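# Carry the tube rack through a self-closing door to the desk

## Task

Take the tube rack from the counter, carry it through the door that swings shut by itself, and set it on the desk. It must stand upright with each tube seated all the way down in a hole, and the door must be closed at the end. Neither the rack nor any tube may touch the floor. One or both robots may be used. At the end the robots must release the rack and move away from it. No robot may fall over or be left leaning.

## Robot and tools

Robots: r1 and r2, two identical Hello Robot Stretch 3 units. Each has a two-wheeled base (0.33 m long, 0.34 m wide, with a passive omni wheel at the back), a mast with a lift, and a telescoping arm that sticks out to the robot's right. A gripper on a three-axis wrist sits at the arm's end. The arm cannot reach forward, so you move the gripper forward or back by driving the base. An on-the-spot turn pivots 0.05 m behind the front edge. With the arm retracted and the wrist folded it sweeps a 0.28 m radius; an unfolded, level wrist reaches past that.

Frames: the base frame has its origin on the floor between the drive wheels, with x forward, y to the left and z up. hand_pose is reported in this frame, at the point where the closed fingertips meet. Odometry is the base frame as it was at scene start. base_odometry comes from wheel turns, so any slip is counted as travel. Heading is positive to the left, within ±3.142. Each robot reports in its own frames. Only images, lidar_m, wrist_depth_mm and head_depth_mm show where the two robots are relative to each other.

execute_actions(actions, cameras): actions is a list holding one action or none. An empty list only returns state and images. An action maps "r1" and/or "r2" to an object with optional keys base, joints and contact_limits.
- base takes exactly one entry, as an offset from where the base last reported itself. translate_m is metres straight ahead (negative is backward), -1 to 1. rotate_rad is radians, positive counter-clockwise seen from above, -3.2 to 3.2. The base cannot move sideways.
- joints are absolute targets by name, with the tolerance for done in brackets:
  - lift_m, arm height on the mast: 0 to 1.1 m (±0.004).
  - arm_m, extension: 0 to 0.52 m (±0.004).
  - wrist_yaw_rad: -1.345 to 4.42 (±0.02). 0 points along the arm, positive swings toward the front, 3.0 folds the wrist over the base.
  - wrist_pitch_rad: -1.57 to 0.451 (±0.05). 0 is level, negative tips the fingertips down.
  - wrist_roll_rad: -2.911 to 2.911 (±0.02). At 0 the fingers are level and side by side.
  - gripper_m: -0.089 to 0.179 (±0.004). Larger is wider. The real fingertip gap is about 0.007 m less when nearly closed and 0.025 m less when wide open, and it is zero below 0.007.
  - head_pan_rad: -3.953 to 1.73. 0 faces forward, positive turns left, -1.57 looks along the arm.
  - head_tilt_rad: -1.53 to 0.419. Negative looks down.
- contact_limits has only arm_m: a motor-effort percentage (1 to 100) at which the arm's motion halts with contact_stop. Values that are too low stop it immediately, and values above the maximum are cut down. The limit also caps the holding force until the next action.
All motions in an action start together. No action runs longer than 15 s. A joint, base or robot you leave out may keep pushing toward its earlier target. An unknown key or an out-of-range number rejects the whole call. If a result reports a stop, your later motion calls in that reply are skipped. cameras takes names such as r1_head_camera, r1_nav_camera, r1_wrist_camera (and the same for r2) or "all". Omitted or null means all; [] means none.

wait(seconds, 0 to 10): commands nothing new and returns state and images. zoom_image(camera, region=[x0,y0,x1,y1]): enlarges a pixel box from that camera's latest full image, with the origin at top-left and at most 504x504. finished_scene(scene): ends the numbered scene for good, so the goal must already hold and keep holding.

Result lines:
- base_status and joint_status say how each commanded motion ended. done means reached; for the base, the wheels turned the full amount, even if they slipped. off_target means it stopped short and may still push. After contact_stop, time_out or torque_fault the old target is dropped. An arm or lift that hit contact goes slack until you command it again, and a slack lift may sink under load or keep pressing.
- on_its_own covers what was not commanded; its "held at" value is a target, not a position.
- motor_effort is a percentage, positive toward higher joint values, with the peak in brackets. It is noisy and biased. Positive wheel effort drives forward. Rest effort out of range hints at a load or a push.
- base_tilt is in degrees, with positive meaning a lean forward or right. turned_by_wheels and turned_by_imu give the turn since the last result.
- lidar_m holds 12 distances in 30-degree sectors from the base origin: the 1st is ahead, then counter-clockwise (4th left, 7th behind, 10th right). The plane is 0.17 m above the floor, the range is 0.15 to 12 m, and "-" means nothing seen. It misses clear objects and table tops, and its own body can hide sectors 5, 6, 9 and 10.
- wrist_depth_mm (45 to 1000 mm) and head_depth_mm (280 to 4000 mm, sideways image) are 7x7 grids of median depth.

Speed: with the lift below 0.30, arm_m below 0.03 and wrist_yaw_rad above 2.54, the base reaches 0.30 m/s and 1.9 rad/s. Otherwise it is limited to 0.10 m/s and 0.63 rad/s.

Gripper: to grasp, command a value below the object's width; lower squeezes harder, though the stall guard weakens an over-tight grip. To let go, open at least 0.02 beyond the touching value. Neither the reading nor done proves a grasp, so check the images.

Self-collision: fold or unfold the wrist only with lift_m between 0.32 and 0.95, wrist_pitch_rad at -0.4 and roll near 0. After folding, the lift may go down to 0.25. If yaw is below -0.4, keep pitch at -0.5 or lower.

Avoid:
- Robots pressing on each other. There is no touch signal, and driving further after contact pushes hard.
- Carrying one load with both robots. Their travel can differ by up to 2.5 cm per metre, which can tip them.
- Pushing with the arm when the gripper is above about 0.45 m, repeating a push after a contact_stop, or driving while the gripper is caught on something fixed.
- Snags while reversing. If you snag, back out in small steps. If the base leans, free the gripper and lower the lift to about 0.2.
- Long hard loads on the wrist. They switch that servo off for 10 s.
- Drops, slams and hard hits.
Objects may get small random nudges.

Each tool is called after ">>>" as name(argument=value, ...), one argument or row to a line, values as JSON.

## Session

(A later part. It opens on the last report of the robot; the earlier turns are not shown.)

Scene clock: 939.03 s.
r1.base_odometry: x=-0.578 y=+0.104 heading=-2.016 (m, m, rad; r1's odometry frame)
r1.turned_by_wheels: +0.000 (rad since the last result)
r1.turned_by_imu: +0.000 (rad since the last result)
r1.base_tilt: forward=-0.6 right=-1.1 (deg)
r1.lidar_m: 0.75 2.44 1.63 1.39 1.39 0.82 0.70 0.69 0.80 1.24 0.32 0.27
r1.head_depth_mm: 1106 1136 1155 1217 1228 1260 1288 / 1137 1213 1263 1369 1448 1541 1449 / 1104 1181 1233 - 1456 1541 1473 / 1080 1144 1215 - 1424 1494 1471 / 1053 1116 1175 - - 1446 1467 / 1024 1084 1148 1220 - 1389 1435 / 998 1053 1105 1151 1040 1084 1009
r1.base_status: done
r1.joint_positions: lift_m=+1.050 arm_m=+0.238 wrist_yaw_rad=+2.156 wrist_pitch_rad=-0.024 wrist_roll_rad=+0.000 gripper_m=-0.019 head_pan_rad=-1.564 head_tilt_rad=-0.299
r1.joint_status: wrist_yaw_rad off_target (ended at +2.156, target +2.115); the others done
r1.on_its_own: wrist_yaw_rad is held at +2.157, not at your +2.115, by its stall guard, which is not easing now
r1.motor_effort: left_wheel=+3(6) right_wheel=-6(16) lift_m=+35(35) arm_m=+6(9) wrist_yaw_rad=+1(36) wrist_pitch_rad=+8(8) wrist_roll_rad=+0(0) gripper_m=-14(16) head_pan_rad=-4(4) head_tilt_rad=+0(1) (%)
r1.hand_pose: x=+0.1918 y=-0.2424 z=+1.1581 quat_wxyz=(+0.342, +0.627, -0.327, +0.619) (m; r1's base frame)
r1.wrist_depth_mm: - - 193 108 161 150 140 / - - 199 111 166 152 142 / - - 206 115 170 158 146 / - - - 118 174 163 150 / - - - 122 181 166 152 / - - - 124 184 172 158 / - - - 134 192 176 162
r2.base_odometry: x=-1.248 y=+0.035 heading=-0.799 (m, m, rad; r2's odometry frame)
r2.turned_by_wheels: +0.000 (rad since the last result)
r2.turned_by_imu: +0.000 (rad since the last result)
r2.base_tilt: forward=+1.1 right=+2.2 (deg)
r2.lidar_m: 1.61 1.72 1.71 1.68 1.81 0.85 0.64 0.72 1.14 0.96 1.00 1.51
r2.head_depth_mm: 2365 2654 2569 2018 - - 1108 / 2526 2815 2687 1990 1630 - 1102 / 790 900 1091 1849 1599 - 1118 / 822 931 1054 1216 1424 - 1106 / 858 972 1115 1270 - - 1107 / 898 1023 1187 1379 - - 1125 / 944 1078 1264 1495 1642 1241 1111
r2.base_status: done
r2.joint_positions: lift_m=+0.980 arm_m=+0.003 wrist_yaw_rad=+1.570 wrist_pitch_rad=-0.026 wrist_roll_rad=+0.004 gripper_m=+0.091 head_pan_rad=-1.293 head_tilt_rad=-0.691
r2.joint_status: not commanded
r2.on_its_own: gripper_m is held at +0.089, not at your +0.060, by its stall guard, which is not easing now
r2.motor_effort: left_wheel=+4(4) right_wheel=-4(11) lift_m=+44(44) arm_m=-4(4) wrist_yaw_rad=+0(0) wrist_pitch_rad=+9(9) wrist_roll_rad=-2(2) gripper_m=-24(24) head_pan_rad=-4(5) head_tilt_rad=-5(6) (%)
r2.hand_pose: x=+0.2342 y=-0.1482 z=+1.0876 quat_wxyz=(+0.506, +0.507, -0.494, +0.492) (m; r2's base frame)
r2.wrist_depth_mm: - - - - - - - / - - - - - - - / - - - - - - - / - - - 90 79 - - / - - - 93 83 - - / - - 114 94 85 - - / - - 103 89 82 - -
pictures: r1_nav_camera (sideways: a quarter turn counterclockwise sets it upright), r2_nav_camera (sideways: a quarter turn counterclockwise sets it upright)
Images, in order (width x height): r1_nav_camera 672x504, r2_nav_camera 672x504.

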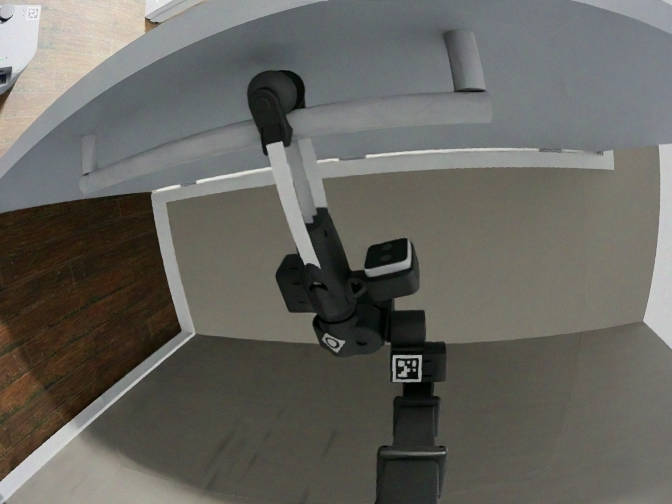

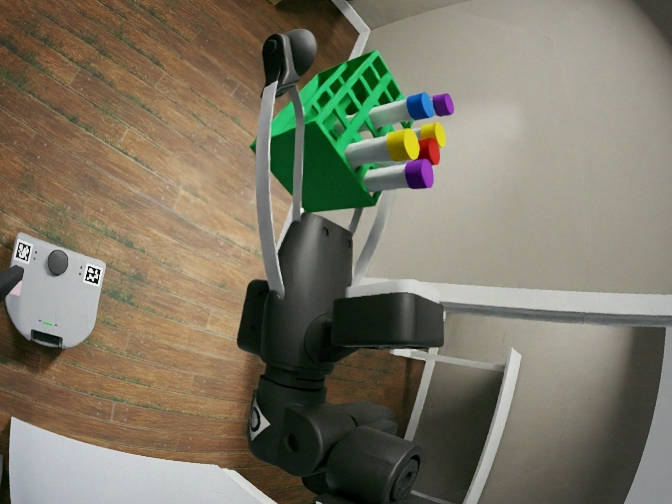

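>>> execute_actions(
  actions=[
    {"r2": {"base": {"rotate_rad": -1.745}, "joints": {"head_pan_rad": 0.0, "head_tilt_rad": -0.3}}},
  ],
  cameras=["r2_nav_camera", "r2_head_camera"],
)

Scene clock: 952.33 s.
r1.base_odometry: x=-0.578 y=+0.104 heading=-2.016 (m, m, rad; r1's odometry frame)
r1.turned_by_wheels: +0.000 (rad since the last result)
r1.turned_by_imu: +0.002 (rad since the last result)
r1.base_tilt: forward=-0.6 right=-1.1 (deg)
r1.lidar_m: 0.85 2.44 1.63 1.39 1.38 0.82 0.70 0.69 0.79 1.24 0.32 0.27
r1.head_depth_mm: 1109 1134 1155 1219 1229 1258 1280 / 1138 1215 1261 1373 1456 1547 1456 / 1111 1175 1231 - 1458 1537 1479 / 1082 1145 1209 - 1410 1485 1467 / 1052 1114 1177 - - 1440 1464 / 1029 1084 1146 1223 - 1390 1430 / 999 1054 1107 1157 1038 1084 1006
r1.base_status: not commanded
r1.joint_positions: lift_m=+1.050 arm_m=+0.238 wrist_yaw_rad=+2.156 wrist_pitch_rad=-0.024 wrist_roll_rad=+0.000 gripper_m=-0.019 head_pan_rad=-1.564 head_tilt_rad=-0.299
r1.joint_status: not commanded
r1.on_its_own: wrist_yaw_rad is held at +2.157, not at your +2.115, by its stall guard, which is not easing now
r1.motor_effort: left_wheel=+4(4) right_wheel=-6(6) lift_m=+35(35) arm_m=+6(6) wrist_yaw_rad=+1(1) wrist_pitch_rad=+8(8) wrist_roll_rad=+0(0) gripper_m=-14(14) head_pan_rad=-4(3) head_tilt_rad=+0(1) (%)
r1.hand_pose: x=+0.1918 y=-0.2424 z=+1.1581 quat_wxyz=(+0.342, +0.627, -0.327, +0.619) (m; r1's base frame)
r1.wrist_depth_mm: - - 193 108 162 149 140 / - - 200 111 166 153 143 / - - 207 115 171 158 146 / - - - 118 176 163 149 / - - - 122 181 165 153 / - - - 124 182 170 158 / - - - 134 193 176 162
r2.base_odometry: x=-1.248 y=+0.035 heading=-2.544 (m, m, rad; r2's odometry frame)
r2.turned_by_wheels: -1.745 (rad since the last result)
r2.turned_by_imu: -1.729 (rad since the last result)
r2.base_tilt: forward=+1.0 right=+2.3 (deg)
r2.lidar_m: 2.57 0.96 1.25 1.61 1.64 1.78 1.68 1.72 0.84 0.64 0.67 0.92
r2.head_depth_mm: 2652 2815 2971 3175 2588 1863 1486 / 2588 2778 2916 3134 2585 1840 1537 / 2589 2763 2893 3119 2536 1816 1428 / 2543 2737 2867 3073 2543 1797 1422 / 2568 2721 2830 3105 2491 1785 1412 / 2552 2695 2843 3017 2440 1782 1400 / 2476 2652 2802 2936 1012 1070 1139
r2.base_status: done
r2.joint_positions: lift_m=+0.980 arm_m=+0.003 wrist_yaw_rad=+1.570 wrist_pitch_rad=-0.026 wrist_roll_rad=+0.004 gripper_m=+0.091 head_pan_rad=-0.007 head_tilt_rad=-0.310
r2.joint_status: all done
r2.on_its_own: gripper_m is held at +0.089, not at your +0.060, by its stall guard, which is not easing now
r2.motor_effort: left_wheel=+4(8) right_wheel=-5(8) lift_m=+44(44) arm_m=-4(4) wrist_yaw_rad=+0(1) wrist_pitch_rad=+9(9) wrist_roll_rad=-2(2) gripper_m=-23(23) head_pan_rad=+4(57) head_tilt_rad=+6(38) (%)
r2.hand_pose: x=+0.2342 y=-0.1482 z=+1.0876 quat_wxyz=(+0.506, +0.507, -0.494, +0.492) (m; r2's base frame)
r2.wrist_depth_mm: 820 833 - - - - 613 / 829 848 - - - - 603 / 859 859 - - - - 602 / 876 885 - 91 78 993 599 / 897 917 - 94 83 887 605 / 929 952 115 95 85 762 608 / 963 980 103 89 82 916 581
pictures: r2_head_camera (sideways: a quarter turn clockwise sets it upright), r2_nav_camera (sideways: a quarter turn counterclockwise sets it upright)
Images, in order (width x height): r2_head_camera 896x504, r2_nav_camera 672x504.

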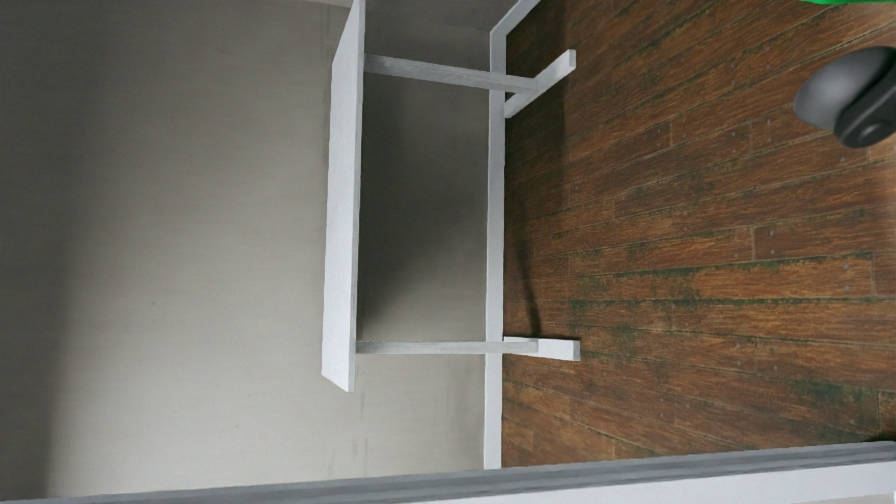

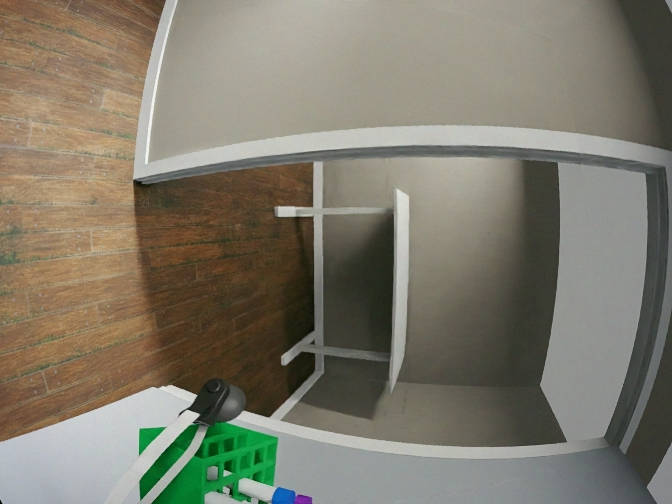

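>>> execute_actions(
  actions=[
    {"r2": {"base": {"rotate_rad": -0.25}}},
  ],
  cameras=[],
)

>>> execute_actions(
  actions=[
    {"r2": {"base": {"translate_m": 0.7}}},
  ],
  cameras=["r2_nav_camera", "r2_head_camera"],
)

Scene clock: 980.43 s.
r1.base_odometry: x=-0.578 y=+0.104 heading=-2.016 (m, m, rad; r1's odometry frame)
r1.turned_by_wheels: +0.000 (rad since the last result)
r1.turned_by_imu: +0.001 (rad since the last result)
r1.base_tilt: forward=-0.7 right=-1.0 (deg)
r1.lidar_m: 0.85 2.44 1.63 1.39 1.39 0.82 0.70 0.69 0.79 1.24 0.32 0.27
r1.head_depth_mm: 1105 1135 1162 1220 1223 1256 1276 / 1137 1203 1254 1377 1451 1541 1455 / 1108 1173 1234 - 1451 1546 1478 / 1080 1145 1214 - 1412 1491 1465 / 1053 1112 1180 - - 1444 1464 / 1031 1083 1146 1220 - 1387 1435 / 997 1050 1107 1160 1040 1089 1008
r1.base_status: not commanded
r1.joint_positions: lift_m=+1.050 arm_m=+0.238 wrist_yaw_rad=+2.156 wrist_pitch_rad=-0.024 wrist_roll_rad=+0.000 gripper_m=-0.019 head_pan_rad=-1.564 head_tilt_rad=-0.299
r1.joint_status: not commanded
r1.on_its_own: wrist_yaw_rad is held at +2.157, not at your +2.115, by its stall guard, which is not easing now
r1.motor_effort: left_wheel=+3(3) right_wheel=-6(6) lift_m=+35(35) arm_m=+6(6) wrist_yaw_rad=+1(1) wrist_pitch_rad=+8(8) wrist_roll_rad=+0(0) gripper_m=-14(14) head_pan_rad=-3(3) head_tilt_rad=+0(1) (%)
r1.hand_pose: x=+0.1918 y=-0.2424 z=+1.1581 quat_wxyz=(+0.342, +0.627, -0.327, +0.619) (m; r1's base frame)
r1.wrist_depth_mm: - - 192 108 162 150 140 / - - 199 111 166 154 142 / - - 205 115 171 157 146 / - - - 118 175 162 149 / - - - 122 181 167 152 / - - - 124 183 171 158 / - - - 134 192 176 163
r2.base_odometry: x=-1.248 y=+0.035 heading=-2.794 (m, m, rad; r2's odometry frame)
r2.turned_by_wheels: -0.250 (rad since the last result)
r2.turned_by_imu: -0.247 (rad since the last result)
r2.base_tilt: forward=+1.0 right=+2.3 (deg)
r2.lidar_m: 2.80 0.96 1.05 1.62 1.62 1.79 1.69 1.68 1.81 0.64 0.64 0.75
r2.head_depth_mm: 2144 1064 1031 1040 1054 1063 1073 / 2502 2579 2612 2705 2289 1379 1428 / 2794 2992 3125 3262 2548 1834 1422 / 2725 2860 3028 3187 2507 1815 1419 / 2643 2764 2939 3143 2489 1789 1417 / 2525 2643 2852 3030 2444 1797 1401 / 2465 2584 2758 2965 2450 1757 1393
r2.base_status: done
r2.joint_positions: lift_m=+0.980 arm_m=+0.003 wrist_yaw_rad=+1.570 wrist_pitch_rad=-0.026 wrist_roll_rad=+0.004 gripper_m=+0.091 head_pan_rad=-0.007 head_tilt_rad=-0.310
r2.joint_status: not commanded
r2.on_its_own: gripper_m is held at +0.089, not at your +0.060, by its stall guard, which is not easing now
r2.motor_effort: left_wheel=+2(5) right_wheel=-4(10) lift_m=+44(44) arm_m=-4(4) wrist_yaw_rad=+0(1) wrist_pitch_rad=+9(9) wrist_roll_rad=-2(3) gripper_m=-23(24) head_pan_rad=+4(4) head_tilt_rad=+6(6) (%)
r2.hand_pose: x=+0.2342 y=-0.1482 z=+1.0876 quat_wxyz=(+0.506, +0.507, -0.494, +0.492) (m; r2's base frame)
r2.wrist_depth_mm: - - - - - 617 459 / - - - - - 627 457 / 808 - - - 843 630 460 / 812 - - 91 79 638 465 / 802 - - 93 83 608 464 / 817 - 114 95 85 558 467 / 825 - 103 90 82 637 454
pictures: none
No camera images: the call's "cameras" was empty. Leave "cameras" out to get every camera's image.

Scene clock: 988.40 s.
r1.base_odometry: x=-0.578 y=+0.104 heading=-2.016 (m, m, rad; r1's odometry frame)
r1.turned_by_wheels: +0.000 (rad since the last result)
r1.turned_by_imu: +0.001 (rad since the last result)
r1.base_tilt: forward=-0.6 right=-1.1 (deg)
r1.lidar_m: 2.38 2.44 1.63 1.38 1.39 0.82 0.70 0.70 0.79 1.24 0.32 0.27
r1.head_depth_mm: 1108 1137 1160 1218 1222 1257 1287 / 1143 1212 1255 1373 1444 1545 1448 / 1110 1171 1234 - 1453 1547 1474 / 1081 1145 1211 - 1421 1490 1467 / 1054 1113 1179 - - 1448 1465 / 1026 1086 1145 1222 - 1387 1428 / 996 1055 1105 1156 1037 1087 1007
r1.base_status: not commanded
r1.joint_positions: lift_m=+1.050 arm_m=+0.238 wrist_yaw_rad=+2.156 wrist_pitch_rad=-0.024 wrist_roll_rad=+0.000 gripper_m=-0.019 head_pan_rad=-1.564 head_tilt_rad=-0.299
r1.joint_status: not commanded
r1.on_its_own: wrist_yaw_rad is held at +2.157, not at your +2.115, by its stall guard, which is not easing now
r1.motor_effort: left_wheel=+3(4) right_wheel=-6(6) lift_m=+35(35) arm_m=+6(6) wrist_yaw_rad=+1(1) wrist_pitch_rad=+8(8) wrist_roll_rad=+0(0) gripper_m=-13(14) head_pan_rad=-4(4) head_tilt_rad=+0(1) (%)
r1.hand_pose: x=+0.1918 y=-0.2424 z=+1.1581 quat_wxyz=(+0.342, +0.627, -0.327, +0.619) (m; r1's base frame)
r1.wrist_depth_mm: - - 192 109 161 150 140 / - - 200 111 166 153 141 / - - 207 114 171 158 146 / - - - 118 175 162 150 / - - - 122 182 166 153 / - - - 124 185 171 157 / - - - 134 192 177 163
r2.base_odometry: x=-1.906 y=-0.204 heading=-2.794 (m, m, rad; r2's odometry frame)
r2.turned_by_wheels: +0.000 (rad since the last result)
r2.turned_by_imu: +0.005 (rad since the last result)
r2.base_tilt: forward=+1.0 right=+2.2 (deg)
r2.lidar_m: 2.11 1.94 0.56 0.55 1.94 2.06 2.35 2.35 0.54 0.47 0.48 0.55
r2.head_depth_mm: 1842 1895 1895 1946 1979 1865 1488 / 2202 2239 2301 2367 2281 1840 1527 / 2204 2338 2470 2657 2512 1833 1428 / 2141 2256 2365 2575 2393 1811 1416 / 2079 2190 2285 2471 2484 1806 1409 / 1980 2091 2197 2374 2458 1779 1406 / 1925 2030 2128 2315 2376 1784 1384
r2.base_status: done
r2.joint_positions: lift_m=+0.980 arm_m=+0.003 wrist_yaw_rad=+1.570 wrist_pitch_rad=-0.026 wrist_roll_rad=+0.004 gripper_m=+0.091 head_pan_rad=-0.007 head_tilt_rad=-0.310
r2.joint_status: not commanded
r2.on_its_own: gripper_m is held at +0.089, not at your +0.060, by its stall guard, which is not easing now
r2.motor_effort: left_wheel=+2(8) right_wheel=-4(4) lift_m=+44(44) arm_m=-4(3) wrist_yaw_rad=+2(1) wrist_pitch_rad=+9(9) wrist_roll_rad=-2(2) gripper_m=-24(24) head_pan_rad=+4(4) head_tilt_rad=+6(6) (%)
r2.hand_pose: x=+0.2342 y=-0.1482 z=+1.0876 quat_wxyz=(+0.506, +0.507, -0.494, +0.492) (m; r2's base frame)
r2.wrist_depth_mm: - - - - - - 293 / - - - - - - 295 / - - - - - - 299 / - - - 90 78 465 298 / - - - 93 83 443 300 / - - 115 95 84 393 302 / - - 102 90 82 449 290
pictures: r2_head_camera (sideways: a quarter turn clockwise sets it upright), r2_nav_camera (sideways: a quarter turn counterclockwise sets it upright)
Images, in order (width x height): r2_head_camera 896x504, r2_nav_camera 672x504.

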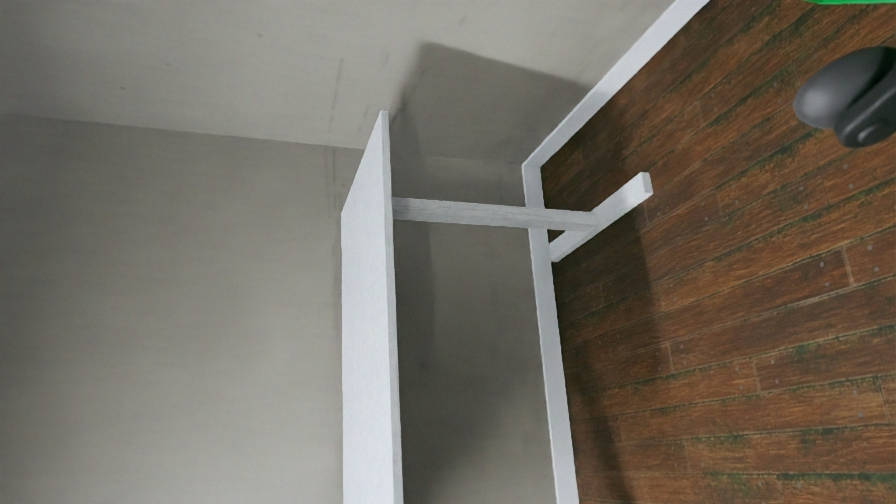

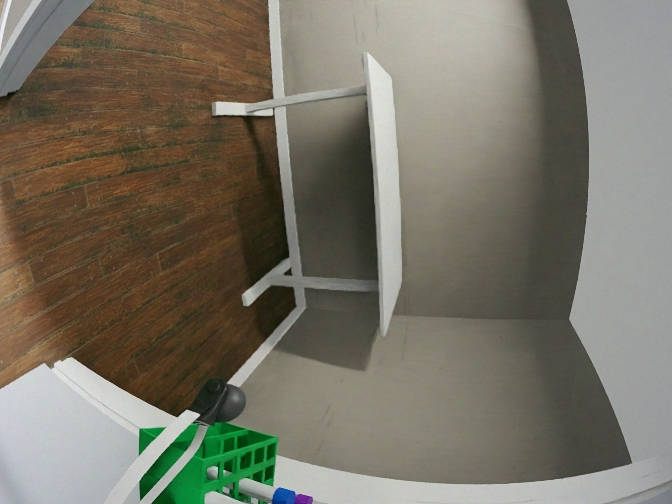

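>>> execute_actions(
  actions=[],
  cameras=["r2_head_camera", "r2_nav_camera", "r2_wrist_camera", "r1_nav_camera"],
)

Scene clock: 1013.73 s.
r1.base_odometry: x=-0.578 y=+0.104 heading=-2.016 (m, m, rad; r1's odometry frame)
r1.turned_by_wheels: +0.000 (rad since the last result)
r1.turned_by_imu: +0.001 (rad since the last result)
r1.base_tilt: forward=-0.6 right=-1.0 (deg)
r1.lidar_m: 2.37 2.44 1.63 1.39 1.39 0.82 0.69 0.69 0.79 1.24 0.32 0.27
r1.head_depth_mm: 1105 1138 1156 1221 1227 1260 1282 / 1138 1212 1261 1373 1441 1541 1450 / 1108 1178 1238 - 1451 1539 1469 / 1080 1144 1210 - 1422 1491 1470 / 1053 1120 1177 - - 1444 1464 / 1030 1083 1148 1225 - 1388 1434 / 998 1056 1104 1155 1038 1087 1008
r1.base_status: not commanded
r1.joint_positions: lift_m=+1.050 arm_m=+0.238 wrist_yaw_rad=+2.156 wrist_pitch_rad=-0.024 wrist_roll_rad=+0.000 gripper_m=-0.019 head_pan_rad=-1.564 head_tilt_rad=-0.299
r1.joint_status: not commanded
r1.on_its_own: wrist_yaw_rad is held at +2.157, not at your +2.115, by its stall guard, which is not easing now
r1.motor_effort: left_wheel=+4(4) right_wheel=-6(6) lift_m=+35(35) arm_m=+6(6) wrist_yaw_rad=+1(1) wrist_pitch_rad=+8(8) wrist_roll_rad=+0(0) gripper_m=-14(14) head_pan_rad=-3(4) head_tilt_rad=+0(1) (%)
r1.hand_pose: x=+0.1918 y=-0.2424 z=+1.1581 quat_wxyz=(+0.342, +0.627, -0.327, +0.619) (m; r1's base frame)
r1.wrist_depth_mm: - - 193 108 161 149 139 / - - 200 111 166 153 142 / - - 208 115 170 158 146 / - - - 118 177 162 150 / - - - 121 180 165 153 / - - - 124 185 172 158 / - - - 134 192 175 163
r2.base_odometry: x=-1.906 y=-0.204 heading=-2.794 (m, m, rad; r2's odometry frame)
r2.turned_by_wheels: +0.000 (rad since the last result)
r2.turned_by_imu: +0.001 (rad since the last result)
r2.base_tilt: forward=+1.0 right=+2.3 (deg)
r2.lidar_m: 2.12 1.94 0.56 0.55 1.94 2.06 2.34 2.35 0.54 0.47 0.47 0.56
r2.head_depth_mm: 1849 1904 1912 1959 1989 1831 1489 / 2185 2261 2290 2346 2304 1850 1541 / 2194 2347 2466 2658 2490 1827 1441 / 2107 2250 2369 2533 2352 1797 1414 / 2048 2198 2278 2497 2466 1795 1413 / 1983 2122 2189 2396 2405 1790 1395 / 1934 2056 2115 2296 2364 1773 1390
r2.base_status: done
r2.joint_positions: lift_m=+0.980 arm_m=+0.003 wrist_yaw_rad=+1.570 wrist_pitch_rad=-0.026 wrist_roll_rad=+0.004 gripper_m=+0.091 head_pan_rad=-0.007 head_tilt_rad=-0.310
r2.joint_status: not commanded
r2.on_its_own: gripper_m is held at +0.089, not at your +0.060, by its stall guard, which is not easing now
r2.motor_effort: left_wheel=+2(8) right_wheel=-4(4) lift_m=+44(44) arm_m=-4(3) wrist_yaw_rad=+1(1) wrist_pitch_rad=+9(9) wrist_roll_rad=-3(2) gripper_m=-23(24) head_pan_rad=+4(4) head_tilt_rad=+6(6) (%)
r2.hand_pose: x=+0.2342 y=-0.1482 z=+1.0876 quat_wxyz=(+0.506, +0.507, -0.494, +0.492) (m; r2's base frame)
r2.wrist_depth_mm: - - - - - - 295 / - - - - - - 298 / - - - - - - 298 / - - - 91 78 465 298 / - - - 93 82 438 299 / - - 114 95 84 390 302 / - - 103 89 82 455 293
pictures: r1_nav_camera (sideways: a quarter turn counterclockwise sets it upright), r2_head_camera (sideways: a quarter turn clockwise sets it upright), r2_nav_camera (sideways: a quarter turn counterclockwise sets it upright), r2_wrist_camera
Images, in order (width x height): r1_nav_camera 672x504, r2_head_camera 896x504, r2_nav_camera 672x504, r2_wrist_camera 644x364.

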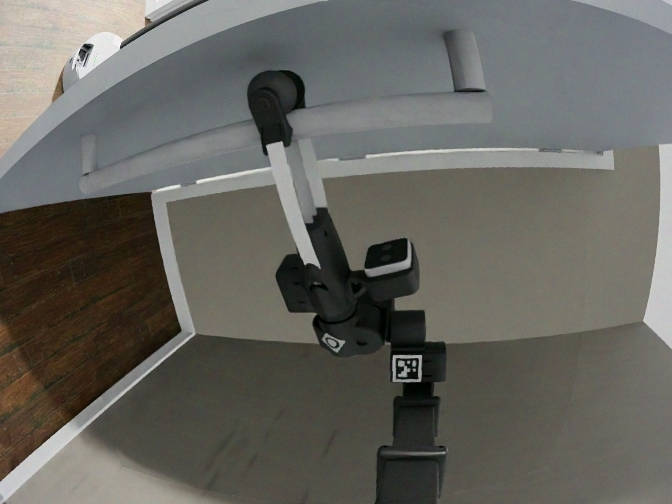

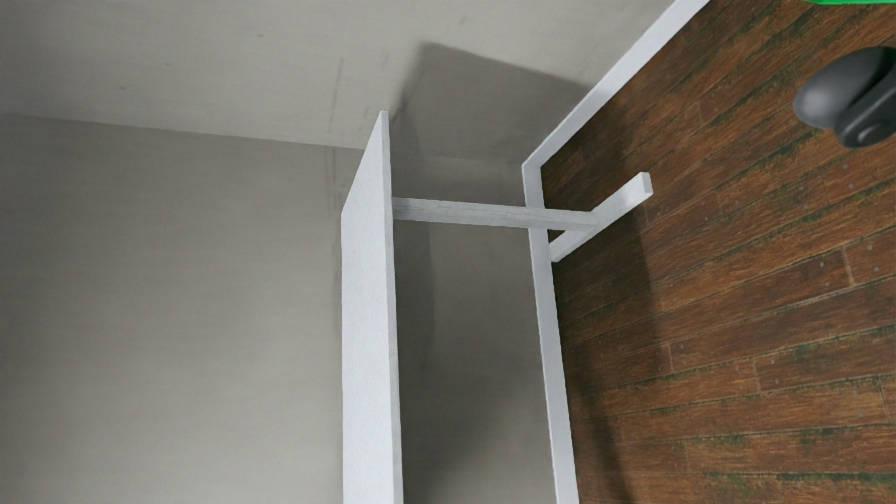

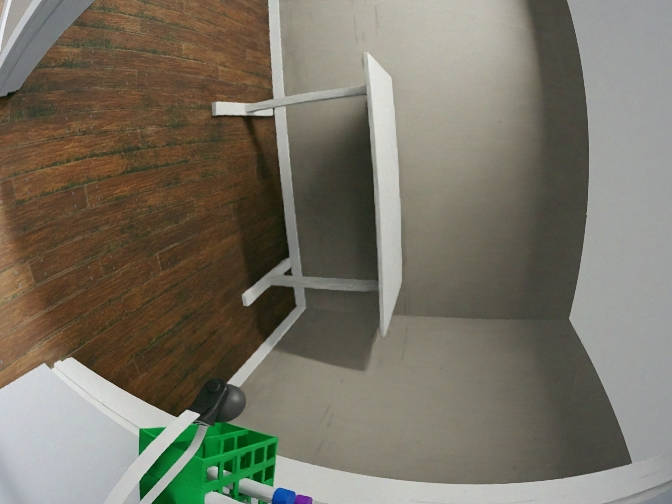

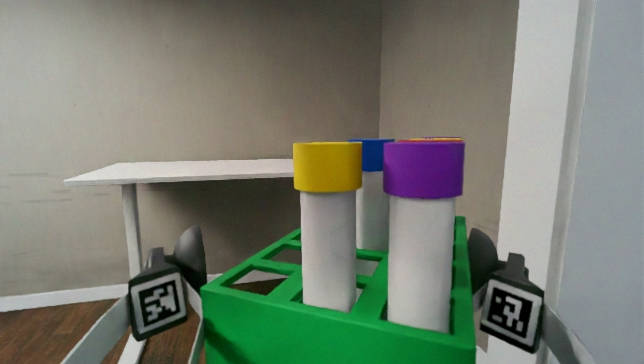

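>>> execute_actions(
  actions=[
    {"r2": {"base": {"translate_m": 0.55}}},
  ],
  cameras=["r2_nav_camera"],
)

Scene clock: 1024.90 s.
r1.base_odometry: x=-0.578 y=+0.104 heading=-2.016 (m, m, rad; r1's odometry frame)
r1.turned_by_wheels: +0.000 (rad since the last result)
r1.turned_by_imu: +0.002 (rad since the last result)
r1.base_tilt: forward=-0.6 right=-1.0 (deg)
r1.lidar_m: 2.37 2.44 1.63 1.39 1.38 0.82 0.70 0.69 0.79 1.24 0.32 0.27
r1.head_depth_mm: 1106 1133 1157 1219 1232 1253 1280 / 1144 1210 1263 1375 1451 1548 1444 / 1116 1177 1241 - 1445 1540 1463 / 1082 1144 1213 - 1414 1492 1471 / 1054 1115 1177 - - 1444 1463 / 1027 1080 1147 1222 - 1390 1432 / 995 1051 1107 1160 1038 1085 1009
r1.base_status: not commanded
r1.joint_positions: lift_m=+1.050 arm_m=+0.238 wrist_yaw_rad=+2.156 wrist_pitch_rad=-0.024 wrist_roll_rad=+0.000 gripper_m=-0.019 head_pan_rad=-1.564 head_tilt_rad=-0.299
r1.joint_status: not commanded
r1.on_its_own: wrist_yaw_rad is held at +2.157, not at your +2.115, by its stall guard, which is not easing now
r1.motor_effort: left_wheel=+3(3) right_wheel=-6(6) lift_m=+35(35) arm_m=+6(6) wrist_yaw_rad=+1(1) wrist_pitch_rad=+8(8) wrist_roll_rad=+0(0) gripper_m=-14(14) head_pan_rad=-4(4) head_tilt_rad=-1(1) (%)
r1.hand_pose: x=+0.1918 y=-0.2424 z=+1.1581 quat_wxyz=(+0.342, +0.627, -0.327, +0.619) (m; r1's base frame)
r1.wrist_depth_mm: - - 194 108 161 150 140 / - - 200 111 167 154 142 / - - 204 114 171 158 146 / - - - 119 175 162 150 / - - - 121 181 167 152 / - - - 124 184 170 158 / - - - 134 192 176 161
r2.base_odometry: x=-2.423 y=-0.391 heading=-2.794 (m, m, rad; r2's odometry frame)
r2.turned_by_wheels: +0.000 (rad since the last result)
r2.turned_by_imu: +0.004 (rad since the last result)
r2.base_tilt: forward=+1.0 right=+2.3 (deg)
r2.lidar_m: 1.57 1.48 2.12 2.62 0.69 2.27 2.87 0.66 0.42 0.40 1.14 1.29
r2.head_depth_mm: 1630 1650 1678 1694 1741 1718 1475 / 1785 1868 1974 1913 2092 1844 1523 / 1719 1824 1944 1587 2203 1764 1427 / 1664 1771 1847 1554 2144 1811 1416 / 1607 1699 1790 1368 2073 1789 1408 / 1543 1647 1744 1326 1994 1771 1397 / 1497 1602 1678 1301 1935 1768 1387
r2.base_status: done
r2.joint_positions: lift_m=+0.980 arm_m=+0.003 wrist_yaw_rad=+1.570 wrist_pitch_rad=-0.026 wrist_roll_rad=+0.004 gripper_m=+0.091 head_pan_rad=-0.007 head_tilt_rad=-0.310
r2.joint_status: not commanded
r2.on_its_own: gripper_m is held at +0.089, not at your +0.060, by its stall guard, which is not easing now
r2.motor_effort: left_wheel=+2(6) right_wheel=-3(5) lift_m=+45(44) arm_m=-4(4) wrist_yaw_rad=+1(0) wrist_pitch_rad=+9(8) wrist_roll_rad=-2(2) gripper_m=-24(24) head_pan_rad=+4(4) head_tilt_rad=+6(6) (%)
r2.hand_pose: x=+0.2342 y=-0.1482 z=+1.0876 quat_wxyz=(+0.506, +0.507, -0.494, +0.492) (m; r2's base frame)
r2.wrist_depth_mm: - - - - - - 885 / - - - - - - 910 / - - - - - - 901 / - - - 90 80 - 914 / - - - 93 84 - 917 / - - 114 94 85 - 906 / - - 103 89 82 - 897
pictures: r2_nav_camera (sideways: a quarter turn counterclockwise sets it upright)
Images, in order (width x height): r2_nav_camera 672x504.

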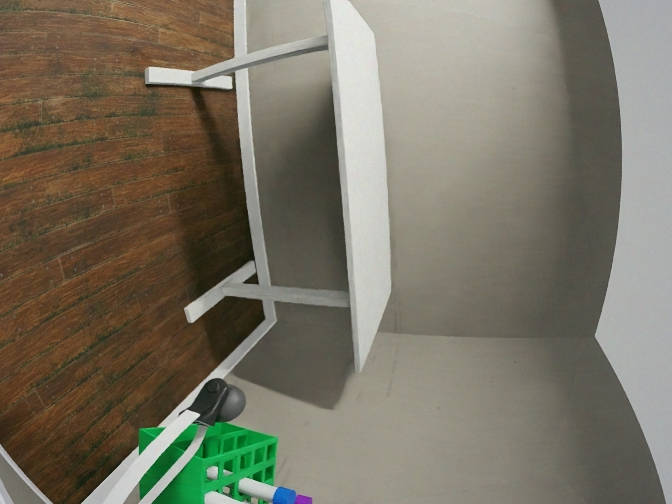

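>>> execute_actions(
  actions=[
    {"r1": {"joints": {"gripper_m": 0.15}}, "r2": {"base": {"rotate_rad": 0.3}}},
  ],
  cameras=["r2_nav_camera", "r1_nav_camera"],
)

Scene clock: 1032.73 s.
r1.base_odometry: x=-0.578 y=+0.104 heading=-2.016 (m, m, rad; r1's odometry frame)
r1.turned_by_wheels: +0.000 (rad since the last result)
r1.turned_by_imu: +0.001 (rad since the last result)
r1.base_tilt: forward=-0.6 right=-1.0 (deg)
r1.lidar_m: 0.74 2.45 1.63 1.39 1.38 0.82 0.70 0.69 0.79 1.24 0.84 0.73
r1.head_depth_mm: 1107 1131 1153 1229 1226 1252 1283 / 1138 1212 1265 1379 1449 1546 1450 / 1112 1175 1234 - 1450 1546 1465 / 1082 1140 1210 - 1420 1495 1466 / 1053 1119 1183 - - 1446 1469 / 1027 1086 1145 1224 - 1395 1428 / 993 1059 1105 1155 1212 1296 1324
r1.base_status: not commanded
r1.joint_positions: lift_m=+1.050 arm_m=+0.239 wrist_yaw_rad=+2.156 wrist_pitch_rad=-0.024 wrist_roll_rad=+0.000 gripper_m=+0.150 head_pan_rad=-1.564 head_tilt_rad=-0.299
r1.joint_status: all done
r1.on_its_own: wrist_yaw_rad is held at +2.157, not at your +2.115, by its stall guard, which is not easing now
r1.motor_effort: left_wheel=+0(4) right_wheel=+0(6) lift_m=+35(35) arm_m=+5(6) wrist_yaw_rad=+1(1) wrist_pitch_rad=+8(8) wrist_roll_rad=+0(0) gripper_m=+0(82) head_pan_rad=-3(3) head_tilt_rad=-1(1) (%)
r1.hand_pose: x=+0.1918 y=-0.2425 z=+1.1581 quat_wxyz=(+0.342, +0.627, -0.327, +0.619) (m; r1's base frame)
r1.wrist_depth_mm: - - - - - 506 430 / - - - - - 515 442 / - - - - - 521 447 / - - - - - 536 450 / - - - - - 548 462 / - - - - - 525 466 / - - - - - 605 476
r2.base_odometry: x=-2.423 y=-0.391 heading=-2.494 (m, m, rad; r2's odometry frame)
r2.turned_by_wheels: +0.300 (rad since the last result)
r2.turned_by_imu: +0.299 (rad since the last result)
r2.base_tilt: forward=+1.0 right=+2.3 (deg)
r2.lidar_m: 1.88 1.48 2.66 0.66 0.66 2.79 0.56 0.42 0.40 0.53 1.18 1.57
r2.head_depth_mm: 1598 1682 1793 1473 1973 1708 1451 / 1591 1689 1778 1451 2037 1822 1532 / 1586 1695 1785 1412 2045 1802 1432 / 1580 1678 1782 1384 2042 1812 1418 / 1580 1674 1766 1353 2033 1787 1412 / 1574 1657 1751 1333 2015 1784 1398 / 1563 1653 1747 1299 1964 1648 1393
r2.base_status: done
r2.joint_positions: lift_m=+0.980 arm_m=+0.003 wrist_yaw_rad=+1.570 wrist_pitch_rad=-0.026 wrist_roll_rad=+0.004 gripper_m=+0.091 head_pan_rad=-0.007 head_tilt_rad=-0.310
r2.joint_status: not commanded
r2.on_its_own: gripper_m is held at +0.089, not at your +0.060, by its stall guard, which is not easing now
r2.motor_effort: left_wheel=-3(8) right_wheel=+5(9) lift_m=+44(44) arm_m=-4(4) wrist_yaw_rad=-1(0) wrist_pitch_rad=+9(9) wrist_roll_rad=-2(2) gripper_m=-24(23) head_pan_rad=+4(4) head_tilt_rad=+6(6) (%)
r2.hand_pose: x=+0.2342 y=-0.1482 z=+1.0876 quat_wxyz=(+0.506, +0.507, -0.494, +0.492) (m; r2's base frame)
r2.wrist_depth_mm: - - - - - - - / - - - - - - - / - - - - - - - / - - - 91 78 - - / - - - 93 82 - - / - - 114 95 85 - - / - - 103 89 82 - -
pictures: r1_nav_camera (sideways: a quarter turn counterclockwise sets it upright), r2_nav_camera (sideways: a quarter turn counterclockwise sets it upright)
Images, in order (width x height): r1_nav_camera 672x504, r2_nav_camera 672x504.

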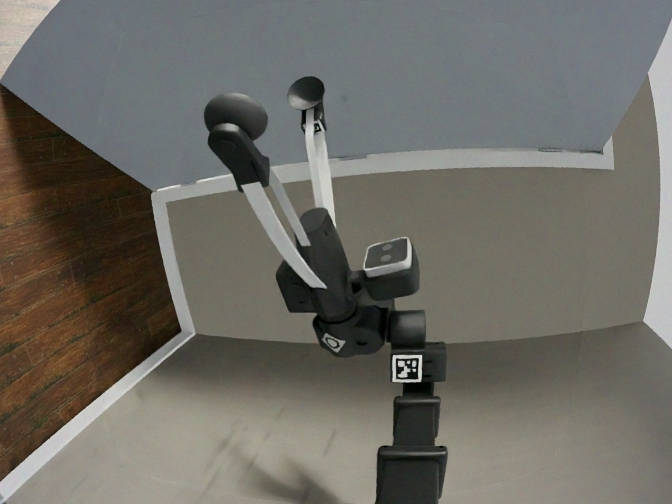

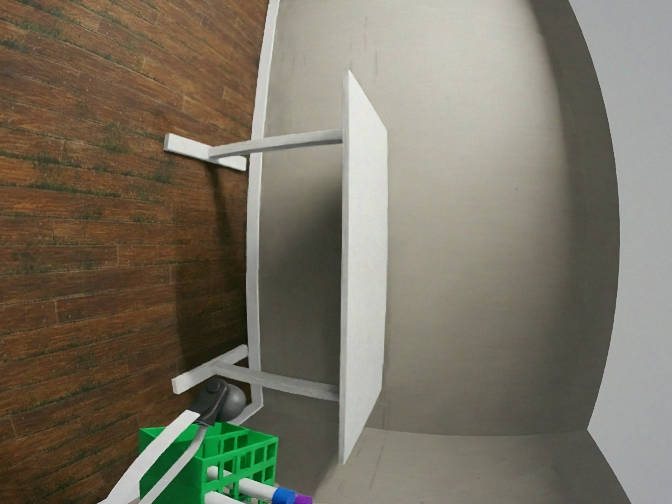

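>>> execute_actions(
  actions=[
    {"r2": {"base": {"rotate_rad": 0.15}}},
  ],
  cameras=[],
)

>>> execute_actions(
  actions=[
    {"r2": {"base": {"translate_m": 0.7}, "joints": {"head_tilt_rad": -0.6}}},
  ],
  cameras=["r2_nav_camera", "r2_head_camera", "r1_nav_camera"],
)

Scene clock: 1046.00 s.
r1.base_odometry: x=-0.578 y=+0.104 heading=-2.016 (m, m, rad; r1's odometry frame)
r1.turned_by_wheels: +0.000 (rad since the last result)
r1.turned_by_imu: +0.002 (rad since the last result)
r1.base_tilt: forward=-0.6 right=-1.1 (deg)
r1.lidar_m: 2.37 2.44 1.63 1.39 1.39 0.82 0.70 0.69 0.79 1.25 1.23 1.35
r1.head_depth_mm: 1106 1134 1160 1226 1225 1249 1277 / 1138 1214 1259 1380 1452 1545 1445 / 1109 1175 1231 - 1453 1546 1471 / 1083 1145 1212 - 1423 1492 1471 / 1051 1112 1175 - - 1435 1464 / 1027 1082 1144 1224 - 1392 1428 / 997 1056 1114 1177 1274 1355 1412
r1.base_status: not commanded
r1.joint_positions: lift_m=+1.050 arm_m=+0.239 wrist_yaw_rad=+2.156 wrist_pitch_rad=-0.024 wrist_roll_rad=+0.000 gripper_m=+0.150 head_pan_rad=-1.564 head_tilt_rad=-0.299
r1.joint_status: not commanded
r1.on_its_own: wrist_yaw_rad is held at +2.157, not at your +2.115, by its stall guard, which is not easing now
r1.motor_effort: left_wheel=+0(0) right_wheel=+0(0) lift_m=+35(35) arm_m=+5(4) wrist_yaw_rad=+1(1) wrist_pitch_rad=+8(8) wrist_roll_rad=+0(0) gripper_m=+0(1) head_pan_rad=-4(4) head_tilt_rad=-1(1) (%)
r1.hand_pose: x=+0.1918 y=-0.2425 z=+1.1581 quat_wxyz=(+0.342, +0.627, -0.327, +0.619) (m; r1's base frame)
r1.wrist_depth_mm: - - - - - - - / - - - - - - - / - - - - - - - / - - - - - - - / - - - - - - - / - - - - - - - / - - - - - - -
r2.base_odometry: x=-2.423 y=-0.392 heading=-2.344 (m, m, rad; r2's odometry frame)
r2.turned_by_wheels: +0.150 (rad since the last result)
r2.turned_by_imu: +0.238 (rad since the last result)
r2.base_tilt: forward=+1.0 right=+2.3 (deg)
r2.lidar_m: 1.46 2.12 2.61 0.66 0.35 0.28 0.27 0.30 0.41 1.15 1.31 1.56
r2.head_depth_mm: 1512 1590 1680 1236 1881 1871 1474 / 1547 1615 1707 1326 1934 1837 1548 / 1568 1669 1757 1299 1993 1843 1428 / 1606 1695 1805 1427 2054 1808 1429 / 1645 1755 1833 1380 2087 1741 1416 / 1682 1781 1893 1504 2150 1781 1410 / 1723 1838 1942 2083 2229 1781 1418
r2.base_status: done
r2.joint_positions: lift_m=+0.980 arm_m=+0.003 wrist_yaw_rad=+1.570 wrist_pitch_rad=-0.029 wrist_roll_rad=+0.004 gripper_m=+0.091 head_pan_rad=-0.005 head_tilt_rad=-0.304
r2.joint_status: not commanded
r2.on_its_own: gripper_m is held at +0.089, not at your +0.060, by its stall guard, which is not easing now
r2.motor_effort: left_wheel=-6(16) right_wheel=+1(9) lift_m=+37(37) arm_m=+0(0) wrist_yaw_rad=+0(1) wrist_pitch_rad=+10(10) wrist_roll_rad=-2(2) gripper_m=-24(23) head_pan_rad=+3(3) head_tilt_rad=+3(3) (%)
r2.hand_pose: x=+0.2341 y=-0.1479 z=+1.0872 quat_wxyz=(+0.507, +0.508, -0.493, +0.492) (m; r2's base frame)
r2.wrist_depth_mm: - - - - - - - / - - - - - - - / - - - - - - - / - - - 90 78 - - / - - - 92 81 - - / - - 114 94 85 - - / - - 103 90 82 - -
pictures: none
No camera images: the call's "cameras" was empty. Leave "cameras" out to get every camera's image.

Scene clock: 1053.97 s.
r1.base_odometry: x=-0.578 y=+0.104 heading=-2.016 (m, m, rad; r1's odometry frame)
r1.turned_by_wheels: +0.000 (rad since the last result)
r1.turned_by_imu: +0.001 (rad since the last result)
r1.base_tilt: forward=-0.6 right=-1.0 (deg)
r1.lidar_m: 2.38 2.44 1.63 1.38 1.39 0.82 0.70 0.69 0.79 1.24 1.23 1.42
r1.head_depth_mm: 1111 1137 1159 1222 1223 1255 1281 / 1140 1210 1258 1373 1451 1540 1453 / 1109 1173 1233 - 1450 1549 1467 / 1079 1137 1214 - 1419 1489 1466 / 1053 1114 1179 - - 1442 1462 / 1028 1082 1146 1222 - 1399 1433 / 994 1054 1112 1181 1276 1368 1413
r1.base_status: not commanded
r1.joint_positions: lift_m=+1.050 arm_m=+0.239 wrist_yaw_rad=+2.156 wrist_pitch_rad=-0.024 wrist_roll_rad=+0.000 gripper_m=+0.150 head_pan_rad=-1.564 head_tilt_rad=-0.299
r1.joint_status: not commanded
r1.on_its_own: wrist_yaw_rad is held at +2.157, not at your +2.115, by its stall guard, which is not easing now
r1.motor_effort: left_wheel=+0(0) right_wheel=+0(0) lift_m=+34(35) arm_m=+4(5) wrist_yaw_rad=+1(1) wrist_pitch_rad=+8(8) wrist_roll_rad=+0(0) gripper_m=+1(0) head_pan_rad=-4(5) head_tilt_rad=-1(1) (%)
r1.hand_pose: x=+0.1918 y=-0.2425 z=+1.1581 quat_wxyz=(+0.342, +0.627, -0.327, +0.619) (m; r1's base frame)
r1.wrist_depth_mm: - - - - - - - / - - - - - - - / - - - - - - - / - - - - - - - / - - - - - - - / - - - - - - - / - - - - - - -
r2.base_odometry: x=-2.912 y=-0.892 heading=-2.344 (m, m, rad; r2's odometry frame)
r2.turned_by_wheels: +0.000 (rad since the last result)
r2.turned_by_imu: +0.005 (rad since the last result)
r2.base_tilt: forward=+1.1 right=+2.3 (deg)
r2.lidar_m: 0.77 0.78 2.29 1.76 0.96 0.91 0.91 0.99 1.31 1.31 1.10 1.18
r2.head_depth_mm: 916 1008 912 623 475 1351 1168 / 936 1036 893 619 496 1368 1192 / 955 1060 884 611 469 1411 1181 / 979 1082 871 606 482 1408 1184 / 1009 1111 858 601 494 1395 1170 / 1034 1143 848 595 507 1264 1147 / 1051 1183 841 590 1533 1382 1165
r2.base_status: done
r2.joint_positions: lift_m=+0.980 arm_m=+0.003 wrist_yaw_rad=+1.570 wrist_pitch_rad=-0.029 wrist_roll_rad=+0.004 gripper_m=+0.091 head_pan_rad=-0.005 head_tilt_rad=-0.593
r2.joint_status: all done
r2.on_its_own: gripper_m is held at +0.089, not at your +0.060, by its stall guard, which is not easing now
r2.motor_effort: left_wheel=-3(6) right_wheel=+4(11) lift_m=+37(37) arm_m=+0(0) wrist_yaw_rad=+0(1) wrist_pitch_rad=+10(10) wrist_roll_rad=-2(2) gripper_m=-24(25) head_pan_rad=+3(3) head_tilt_rad=-5(33) (%)
r2.hand_pose: x=+0.2341 y=-0.1479 z=+1.0872 quat_wxyz=(+0.507, +0.508, -0.493, +0.492) (m; r2's base frame)
r2.wrist_depth_mm: - - - - 982 932 881 / - - - - - 958 887 / - - - - - 973 924 / - - - 90 78 999 924 / - 637 638 94 82 685 641 / 418 457 114 94 84 397 427 / - 568 103 90 82 288 318
pictures: r1_nav_camera (sideways: a quarter turn counterclockwise sets it upright), r2_head_camera (sideways: a quarter turn clockwise sets it upright), r2_nav_camera (sideways: a quarter turn counterclockwise sets it upright)
Images, in order (width x height): r1_nav_camera 672x504, r2_head_camera 896x504, r2_nav_camera 672x504.

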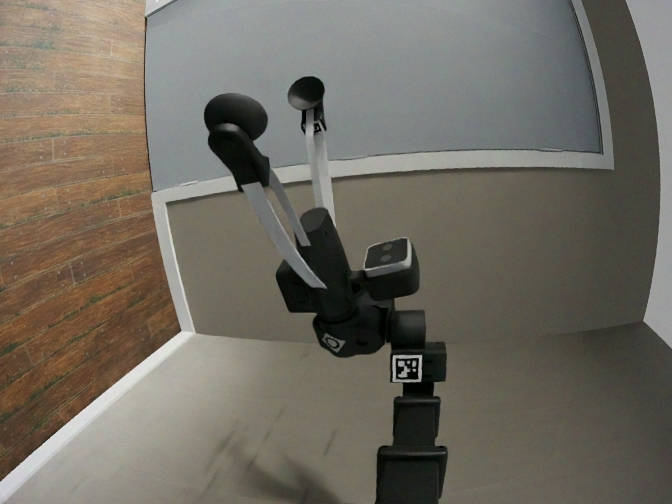

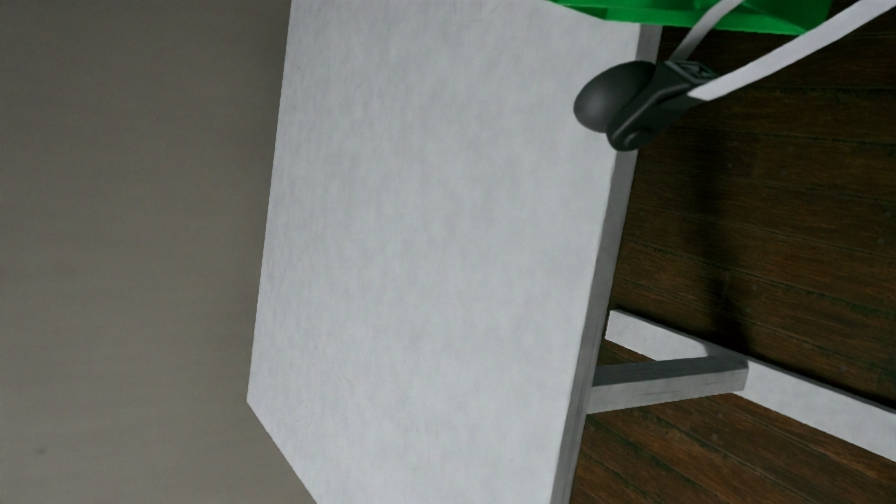

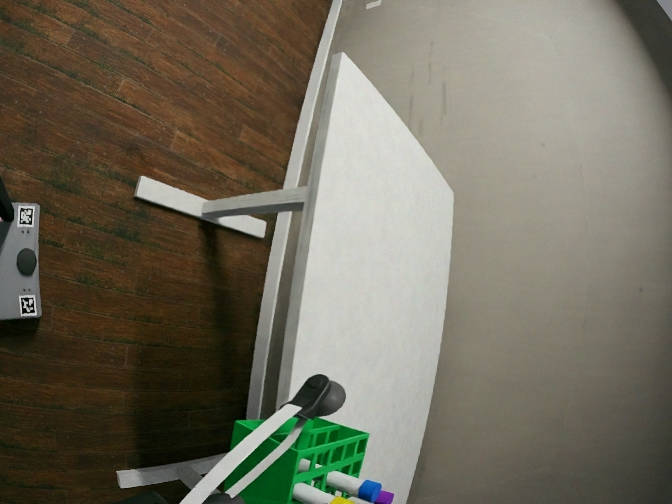

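>>> execute_actions(
  actions=[
    {"r2": {"base": {"translate_m": 0.33}, "joints": {"head_tilt_rad": -0.9}}},
  ],
  cameras=["r2_nav_camera", "r2_head_camera", "r2_wrist_camera"],
)

Scene clock: 1086.10 s.
r1.base_odometry: x=-0.578 y=+0.104 heading=-2.016 (m, m, rad; r1's odometry frame)
r1.turned_by_wheels: +0.000 (rad since the last result)
r1.turned_by_imu: +0.002 (rad since the last result)
r1.base_tilt: forward=-0.6 right=-1.0 (deg)
r1.lidar_m: 2.37 2.44 1.63 1.39 1.39 0.82 0.70 0.69 0.79 1.24 1.23 1.42
r1.head_depth_mm: 1103 1138 1157 1223 1226 1256 1277 / 1139 1210 1260 1377 1446 1545 1447 / 1112 1177 1230 - 1452 1546 1471 / 1079 1143 1208 - 1416 1495 1467 / 1053 1112 1181 - - 1439 1468 / 1025 1084 1146 1220 - 1392 1436 / 996 1055 1112 1180 1274 1368 1416
r1.base_status: not commanded
r1.joint_positions: lift_m=+1.050 arm_m=+0.239 wrist_yaw_rad=+2.156 wrist_pitch_rad=-0.024 wrist_roll_rad=+0.000 gripper_m=+0.150 head_pan_rad=-1.564 head_tilt_rad=-0.299
r1.joint_status: not commanded
r1.on_its_own: wrist_yaw_rad is held at +2.157, not at your +2.115, by its stall guard, which is not easing now
r1.motor_effort: left_wheel=+0(0) right_wheel=+0(0) lift_m=+35(35) arm_m=+5(5) wrist_yaw_rad=+1(1) wrist_pitch_rad=+8(8) wrist_roll_rad=+0(0) gripper_m=+0(1) head_pan_rad=-3(3) head_tilt_rad=-1(0) (%)
r1.hand_pose: x=+0.1918 y=-0.2425 z=+1.1581 quat_wxyz=(+0.342, +0.627, -0.327, +0.619) (m; r1's base frame)
r1.wrist_depth_mm: - - - - - - - / - - - - - - - / - - - - - - - / - - - - - - - / - - - - - - - / - - - - - - - / - - - - - - -
r2.base_odometry: x=-3.142 y=-1.129 heading=-2.344 (m, m, rad; r2's odometry frame)
r2.turned_by_wheels: +0.000 (rad since the last result)
r2.turned_by_imu: +0.003 (rad since the last result)
r2.base_tilt: forward=+1.0 right=+2.3 (deg)
r2.lidar_m: 0.86 0.46 1.67 2.37 1.36 1.21 1.23 1.30 1.38 1.00 1.01 0.87
r2.head_depth_mm: 696 650 516 410 352 320 289 / 712 644 515 406 364 319 290 / 731 638 510 424 362 318 289 / 750 635 504 421 362 316 287 / 757 626 501 419 359 315 288 / 772 619 498 417 357 313 288 / 793 615 494 414 355 312 286
r2.base_status: done
r2.joint_positions: lift_m=+0.980 arm_m=+0.003 wrist_yaw_rad=+1.570 wrist_pitch_rad=-0.029 wrist_roll_rad=+0.004 gripper_m=+0.091 head_pan_rad=-0.005 head_tilt_rad=-0.889
r2.joint_status: all done
r2.on_its_own: gripper_m is held at +0.089, not at your +0.060, by its stall guard, which is not easing now
r2.motor_effort: left_wheel=-4(5) right_wheel=+5(11) lift_m=+37(37) arm_m=+0(0) wrist_yaw_rad=-1(0) wrist_pitch_rad=+10(10) wrist_roll_rad=-2(2) gripper_m=-24(24) head_pan_rad=+3(3) head_tilt_rad=-8(36) (%)
r2.hand_pose: x=+0.2341 y=-0.1479 z=+1.0872 quat_wxyz=(+0.507, +0.508, -0.493, +0.492) (m; r2's base frame)
r2.wrist_depth_mm: 966 897 815 759 694 647 605 / - 938 837 769 716 662 628 / - 941 862 786 724 681 640 / - - 889 91 80 703 640 / - 633 655 94 84 687 660 / 424 454 114 95 86 401 424 / 315 303 103 90 82 288 318
pictures: r2_head_camera (sideways: a quarter turn clockwise sets it upright), r2_nav_camera (sideways: a quarter turn counterclockwise sets it upright), r2_wrist_camera
Images, in order (width x height): r2_head_camera 896x504, r2_nav_camera 672x504, r2_wrist_camera 644x364.

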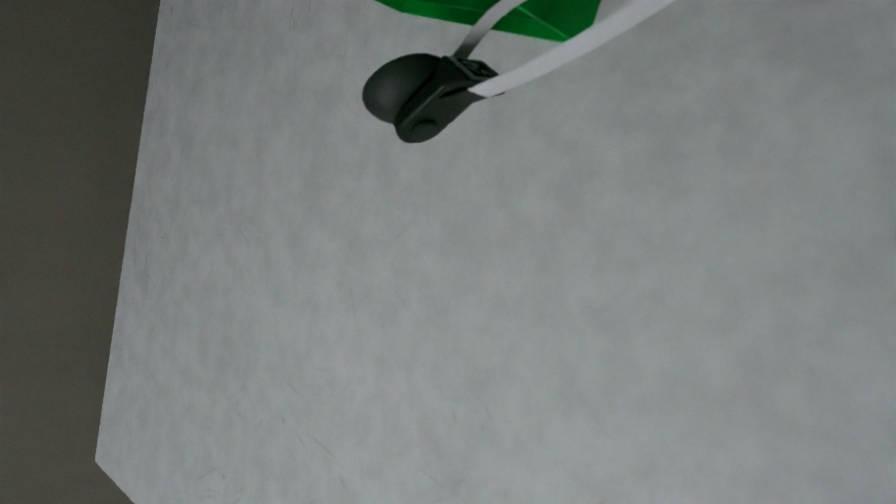

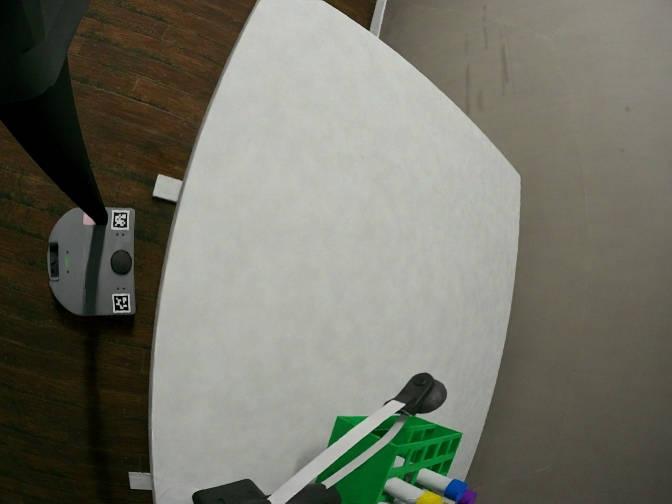

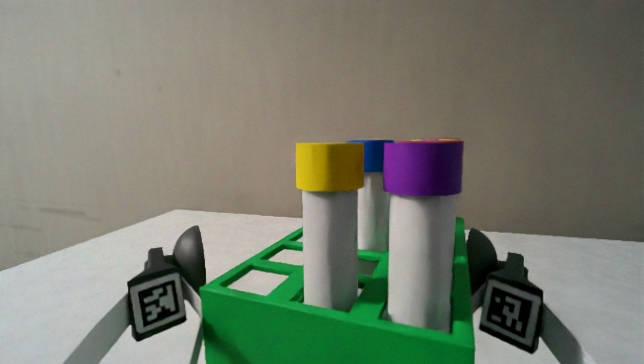

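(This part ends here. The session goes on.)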